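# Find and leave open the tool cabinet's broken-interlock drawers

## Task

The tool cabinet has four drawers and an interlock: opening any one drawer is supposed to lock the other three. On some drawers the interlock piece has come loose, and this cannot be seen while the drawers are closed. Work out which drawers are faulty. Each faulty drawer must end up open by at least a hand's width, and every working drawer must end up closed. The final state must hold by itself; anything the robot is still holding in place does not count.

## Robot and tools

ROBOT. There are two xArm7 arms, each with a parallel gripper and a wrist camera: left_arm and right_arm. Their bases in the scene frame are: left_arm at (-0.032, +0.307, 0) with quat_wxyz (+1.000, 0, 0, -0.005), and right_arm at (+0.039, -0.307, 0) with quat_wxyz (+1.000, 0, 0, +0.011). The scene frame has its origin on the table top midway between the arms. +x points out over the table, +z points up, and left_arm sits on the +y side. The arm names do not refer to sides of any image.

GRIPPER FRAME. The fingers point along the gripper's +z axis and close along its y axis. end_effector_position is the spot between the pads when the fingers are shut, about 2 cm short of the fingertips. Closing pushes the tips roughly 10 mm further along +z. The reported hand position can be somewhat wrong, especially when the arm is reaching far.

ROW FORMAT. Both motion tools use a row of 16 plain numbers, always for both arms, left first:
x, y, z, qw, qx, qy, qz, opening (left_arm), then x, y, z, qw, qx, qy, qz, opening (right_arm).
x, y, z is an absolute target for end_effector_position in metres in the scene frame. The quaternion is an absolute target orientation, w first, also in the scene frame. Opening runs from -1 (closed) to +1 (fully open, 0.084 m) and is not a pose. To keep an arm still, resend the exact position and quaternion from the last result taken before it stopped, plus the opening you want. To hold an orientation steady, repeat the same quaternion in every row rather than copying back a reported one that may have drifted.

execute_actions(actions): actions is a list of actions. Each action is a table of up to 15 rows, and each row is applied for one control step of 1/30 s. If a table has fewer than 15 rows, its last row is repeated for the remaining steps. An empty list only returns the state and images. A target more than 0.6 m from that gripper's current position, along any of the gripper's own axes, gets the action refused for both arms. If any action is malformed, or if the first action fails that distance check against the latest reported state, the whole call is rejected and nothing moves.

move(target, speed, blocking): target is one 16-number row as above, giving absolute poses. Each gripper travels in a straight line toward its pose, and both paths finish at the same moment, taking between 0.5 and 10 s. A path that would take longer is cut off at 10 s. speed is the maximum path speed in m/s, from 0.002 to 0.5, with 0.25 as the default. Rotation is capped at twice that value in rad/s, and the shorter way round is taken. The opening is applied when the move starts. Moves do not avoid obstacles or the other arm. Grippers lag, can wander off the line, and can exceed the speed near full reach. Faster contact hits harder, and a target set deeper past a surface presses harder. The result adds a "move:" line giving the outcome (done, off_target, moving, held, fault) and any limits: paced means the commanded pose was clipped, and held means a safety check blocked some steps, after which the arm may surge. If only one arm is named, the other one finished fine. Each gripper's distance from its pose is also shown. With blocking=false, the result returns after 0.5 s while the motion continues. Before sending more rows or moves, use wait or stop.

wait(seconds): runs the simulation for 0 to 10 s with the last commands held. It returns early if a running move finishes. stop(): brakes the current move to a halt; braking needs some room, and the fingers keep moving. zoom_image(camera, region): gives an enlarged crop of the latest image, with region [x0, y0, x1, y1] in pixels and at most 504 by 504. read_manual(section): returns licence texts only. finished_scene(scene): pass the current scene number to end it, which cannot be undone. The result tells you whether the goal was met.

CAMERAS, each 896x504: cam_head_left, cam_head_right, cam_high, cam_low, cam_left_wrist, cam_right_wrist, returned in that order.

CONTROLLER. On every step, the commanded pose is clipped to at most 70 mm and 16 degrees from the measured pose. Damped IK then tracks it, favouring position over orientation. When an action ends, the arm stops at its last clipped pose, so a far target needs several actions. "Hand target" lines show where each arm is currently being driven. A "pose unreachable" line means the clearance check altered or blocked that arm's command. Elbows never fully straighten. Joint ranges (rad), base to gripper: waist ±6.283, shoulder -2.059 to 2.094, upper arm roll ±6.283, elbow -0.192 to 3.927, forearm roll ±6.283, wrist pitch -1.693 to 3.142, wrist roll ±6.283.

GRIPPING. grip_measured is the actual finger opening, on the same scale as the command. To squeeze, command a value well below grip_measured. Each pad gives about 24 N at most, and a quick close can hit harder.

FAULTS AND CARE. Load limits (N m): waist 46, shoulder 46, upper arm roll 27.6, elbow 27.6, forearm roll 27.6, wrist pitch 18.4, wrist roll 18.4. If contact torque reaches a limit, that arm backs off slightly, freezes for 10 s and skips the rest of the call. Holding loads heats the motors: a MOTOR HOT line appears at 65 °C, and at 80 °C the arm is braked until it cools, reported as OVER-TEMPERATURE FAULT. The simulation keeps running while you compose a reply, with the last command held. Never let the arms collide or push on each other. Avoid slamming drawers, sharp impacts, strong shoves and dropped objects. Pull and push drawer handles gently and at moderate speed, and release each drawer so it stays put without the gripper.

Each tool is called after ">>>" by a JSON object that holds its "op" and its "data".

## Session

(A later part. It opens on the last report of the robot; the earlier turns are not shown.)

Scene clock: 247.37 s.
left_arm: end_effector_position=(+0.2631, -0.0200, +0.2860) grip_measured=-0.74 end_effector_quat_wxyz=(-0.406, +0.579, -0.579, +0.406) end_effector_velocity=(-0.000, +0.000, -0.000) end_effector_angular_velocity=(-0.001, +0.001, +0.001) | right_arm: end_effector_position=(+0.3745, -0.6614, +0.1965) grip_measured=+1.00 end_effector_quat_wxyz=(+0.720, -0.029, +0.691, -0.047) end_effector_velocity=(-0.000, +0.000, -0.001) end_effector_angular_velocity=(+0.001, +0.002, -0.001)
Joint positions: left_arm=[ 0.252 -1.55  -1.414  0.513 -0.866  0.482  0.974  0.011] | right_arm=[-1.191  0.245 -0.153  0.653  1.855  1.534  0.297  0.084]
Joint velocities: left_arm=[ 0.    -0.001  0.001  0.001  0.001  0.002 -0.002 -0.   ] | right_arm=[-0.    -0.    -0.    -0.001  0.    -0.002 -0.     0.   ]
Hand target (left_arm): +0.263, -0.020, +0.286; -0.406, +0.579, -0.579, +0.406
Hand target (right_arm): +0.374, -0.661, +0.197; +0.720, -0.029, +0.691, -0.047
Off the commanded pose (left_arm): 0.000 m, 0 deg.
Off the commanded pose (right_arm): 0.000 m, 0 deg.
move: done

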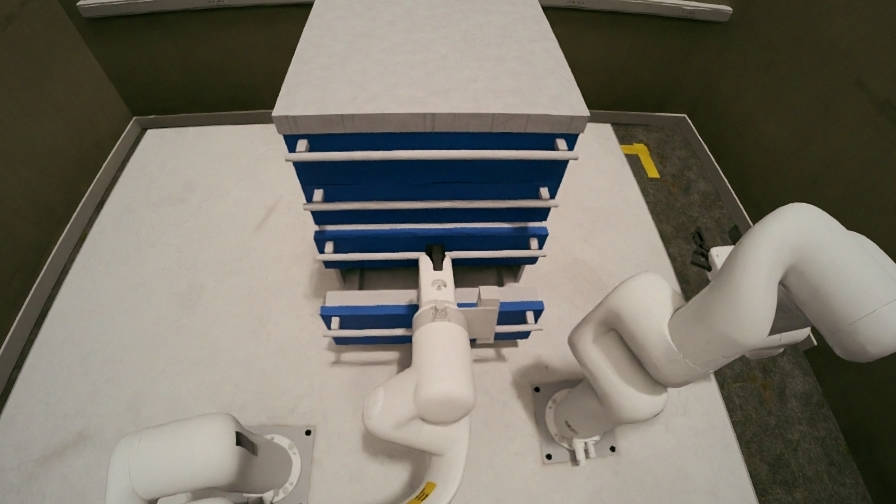

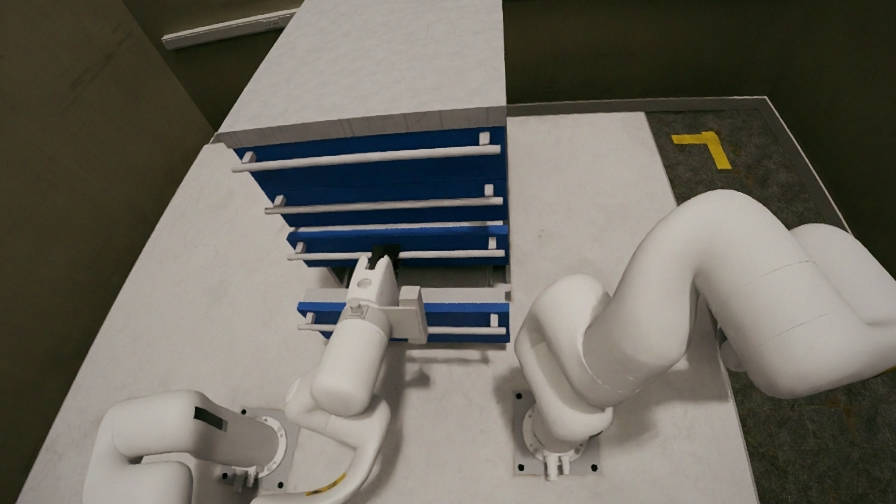

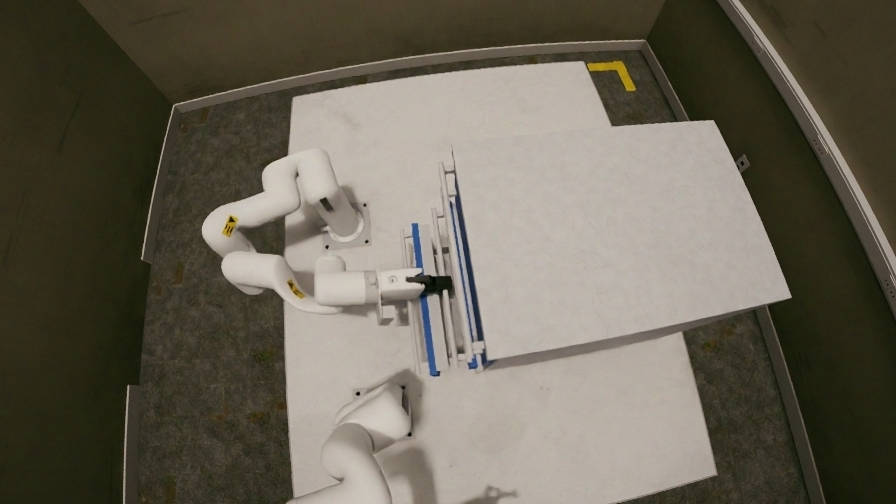

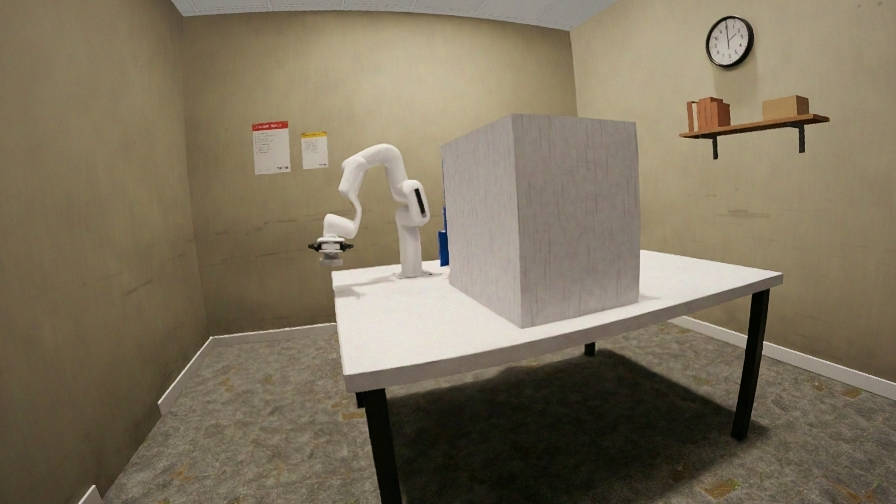

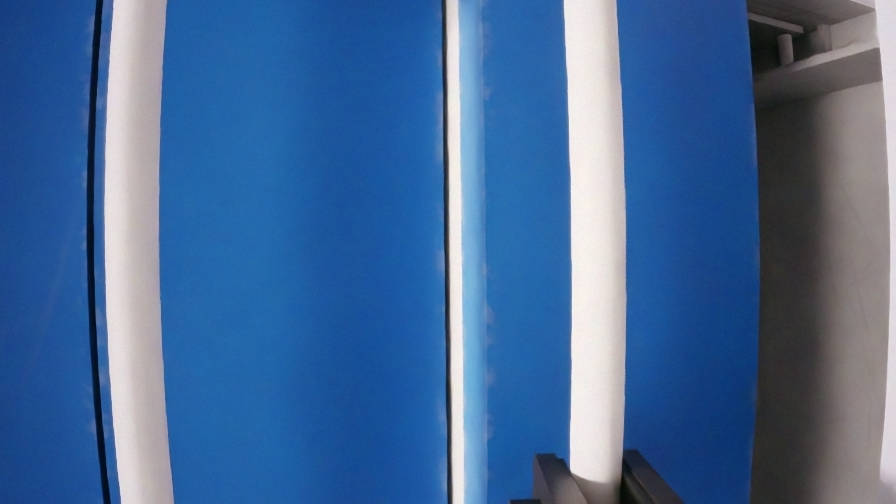

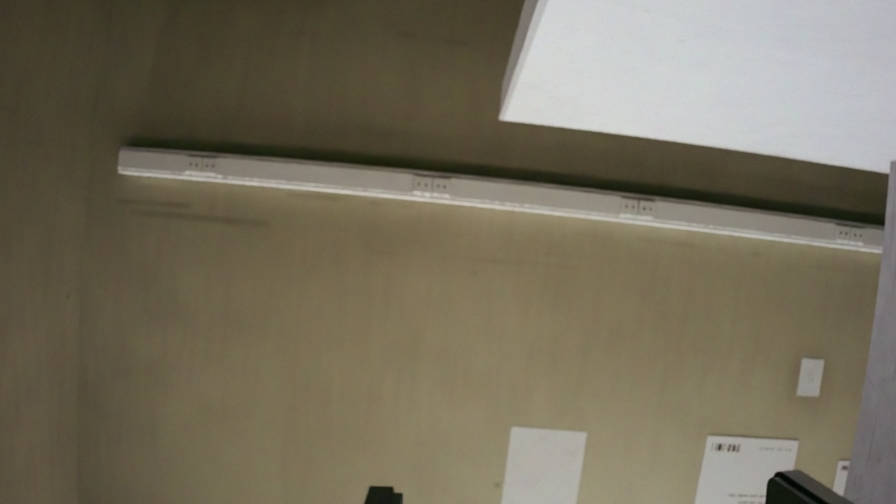

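>>> {"op": "zoom_image", "data": {"camera": "cam_left_wrist", "region": [700,0,896,130]}}

>>> {"op": "move", "data": {"target": [0.17,-0.02,0.286,0.406,-0.579,0.579,-0.406,-1,0.3745,-0.6614,0.1965,0.720,-0.029,0.691,-0.047,1], "speed": 0.07}}

Region (700, 0, 896, 130) of cam_left_wrist's 896x504 image, scaled by 2.571, with more detail than that image has; it fills the top 334 rows of this view, and the rest is white.

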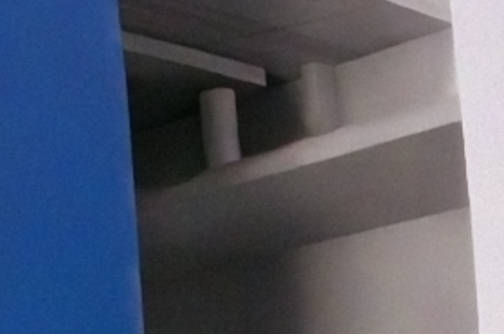

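Scene clock: 257.20 s.
left_arm: end_effector_position=(+0.1705, -0.0202, +0.2859) grip_measured=-0.74 end_effector_quat_wxyz=(-0.406, +0.579, -0.579, +0.406) end_effector_velocity=(-0.000, +0.000, +0.000) end_effector_angular_velocity=(+0.000, +0.000, +0.001) | right_arm: end_effector_position=(+0.3745, -0.6614, +0.1965) grip_measured=+1.00 end_effector_quat_wxyz=(+0.720, -0.029, +0.691, -0.047) end_effector_velocity=(-0.000, +0.000, -0.000) end_effector_angular_velocity=(+0.001, +0.001, -0.000)
Joint positions: left_arm=[-0.046 -1.736 -1.359  0.49  -0.711  0.803  0.79   0.011] | right_arm=[-1.191  0.245 -0.153  0.653  1.855  1.534  0.297  0.084]
Joint velocities: left_arm=[-0.    -0.001  0.     0.001  0.001  0.002 -0.001  0.   ] | right_arm=[ 0.     0.     0.    -0.001  0.001 -0.001  0.     0.   ]
Hand target (left_arm): +0.170, -0.020, +0.286; -0.406, +0.579, -0.579, +0.406
Hand target (right_arm): +0.375, -0.661, +0.196; +0.720, -0.029, +0.691, -0.047
Off the commanded pose (left_arm): 0.001 m, 0 deg.
Off the commanded pose (right_arm): 0.000 m, 0 deg.
move: done

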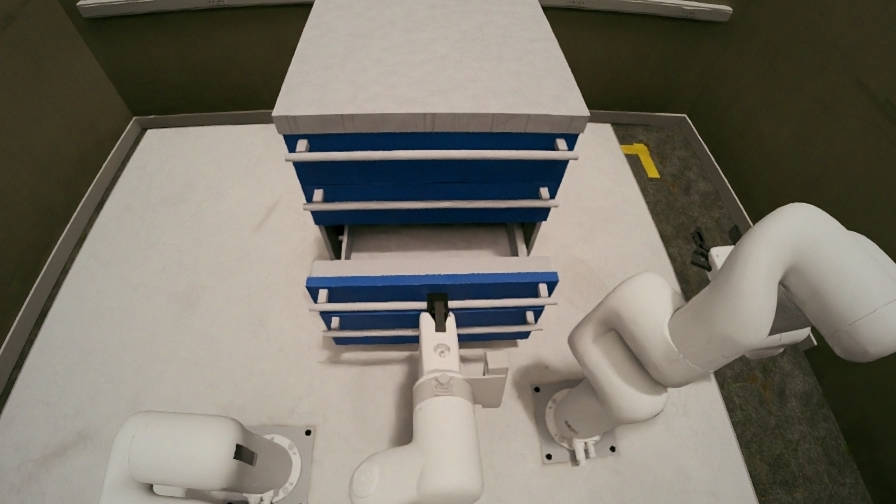

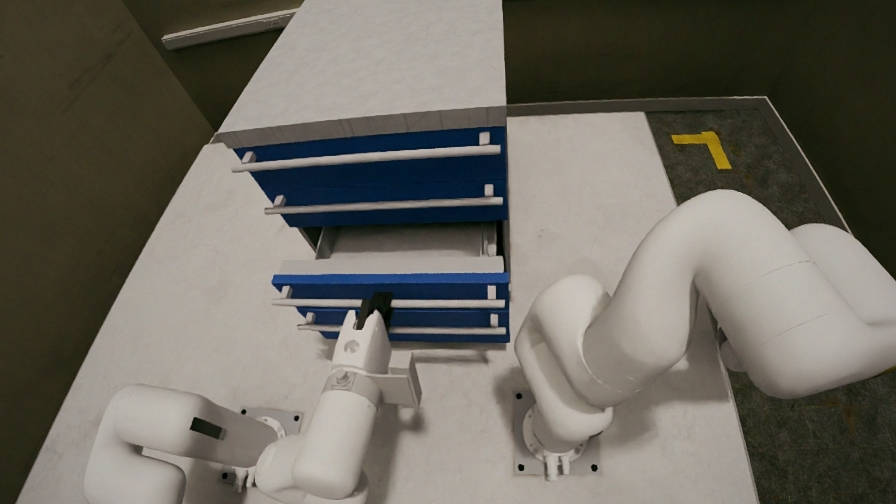

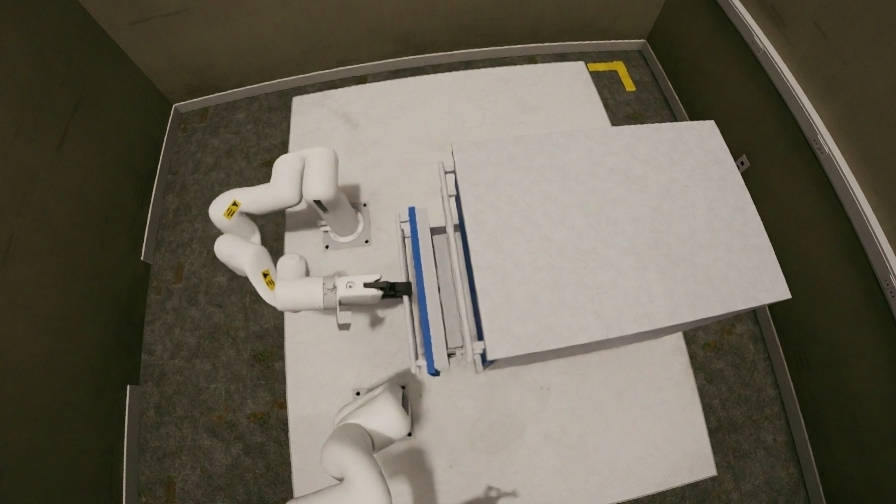

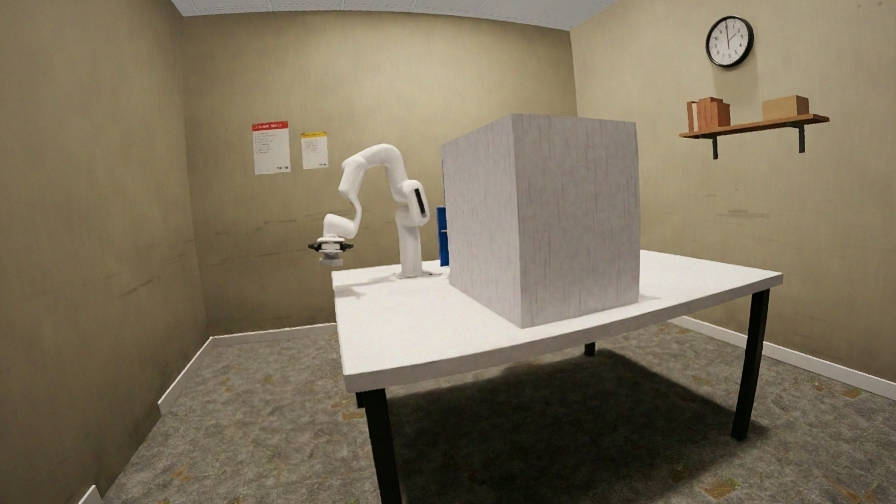

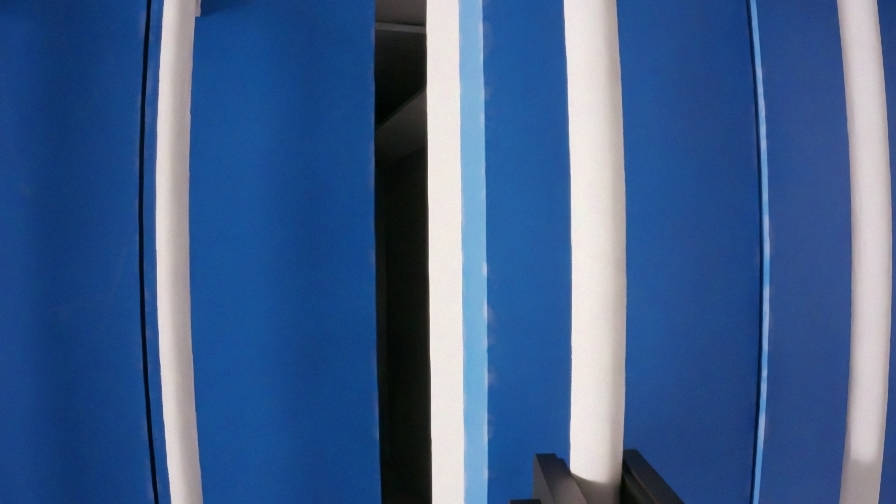

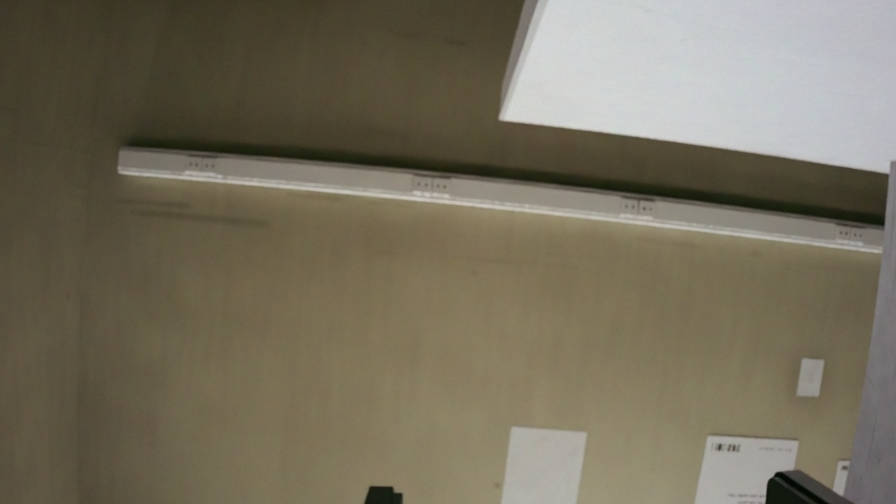

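>>> {"op": "zoom_image", "data": {"camera": "cam_head_left", "region": [300,210,430,290]}}

>>> {"op": "zoom_image", "data": {"camera": "cam_head_left", "region": [450,210,580,290]}}

>>> {"op": "zoom_image", "data": {"camera": "cam_head_right", "region": [430,210,530,280]}}

Region (300, 210, 430, 290) of cam_head_left's 896x504 image, scaled by 3.877, with more detail than that image has; it fills the top 310 rows of this view, and the rest is white.

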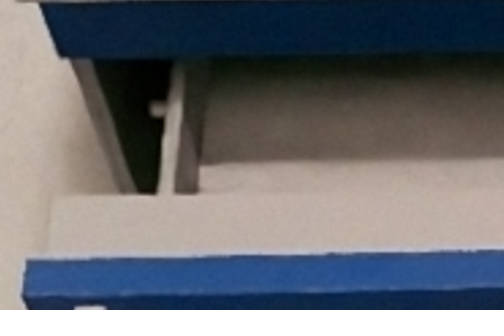

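Region (450, 210, 580, 290) of cam_head_left's 896x504 image, scaled by 3.877, with more detail than that image has; it fills the top 310 rows of this view, and the rest is white.

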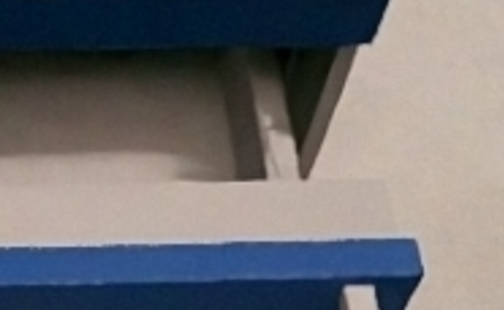

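Region (430, 210, 530, 280) of cam_head_right's 896x504 image, scaled by 5.040, with more detail than that image has; it fills the top 353 rows of this view, and the rest is white.

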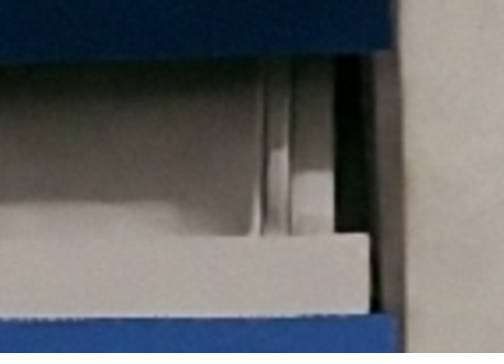

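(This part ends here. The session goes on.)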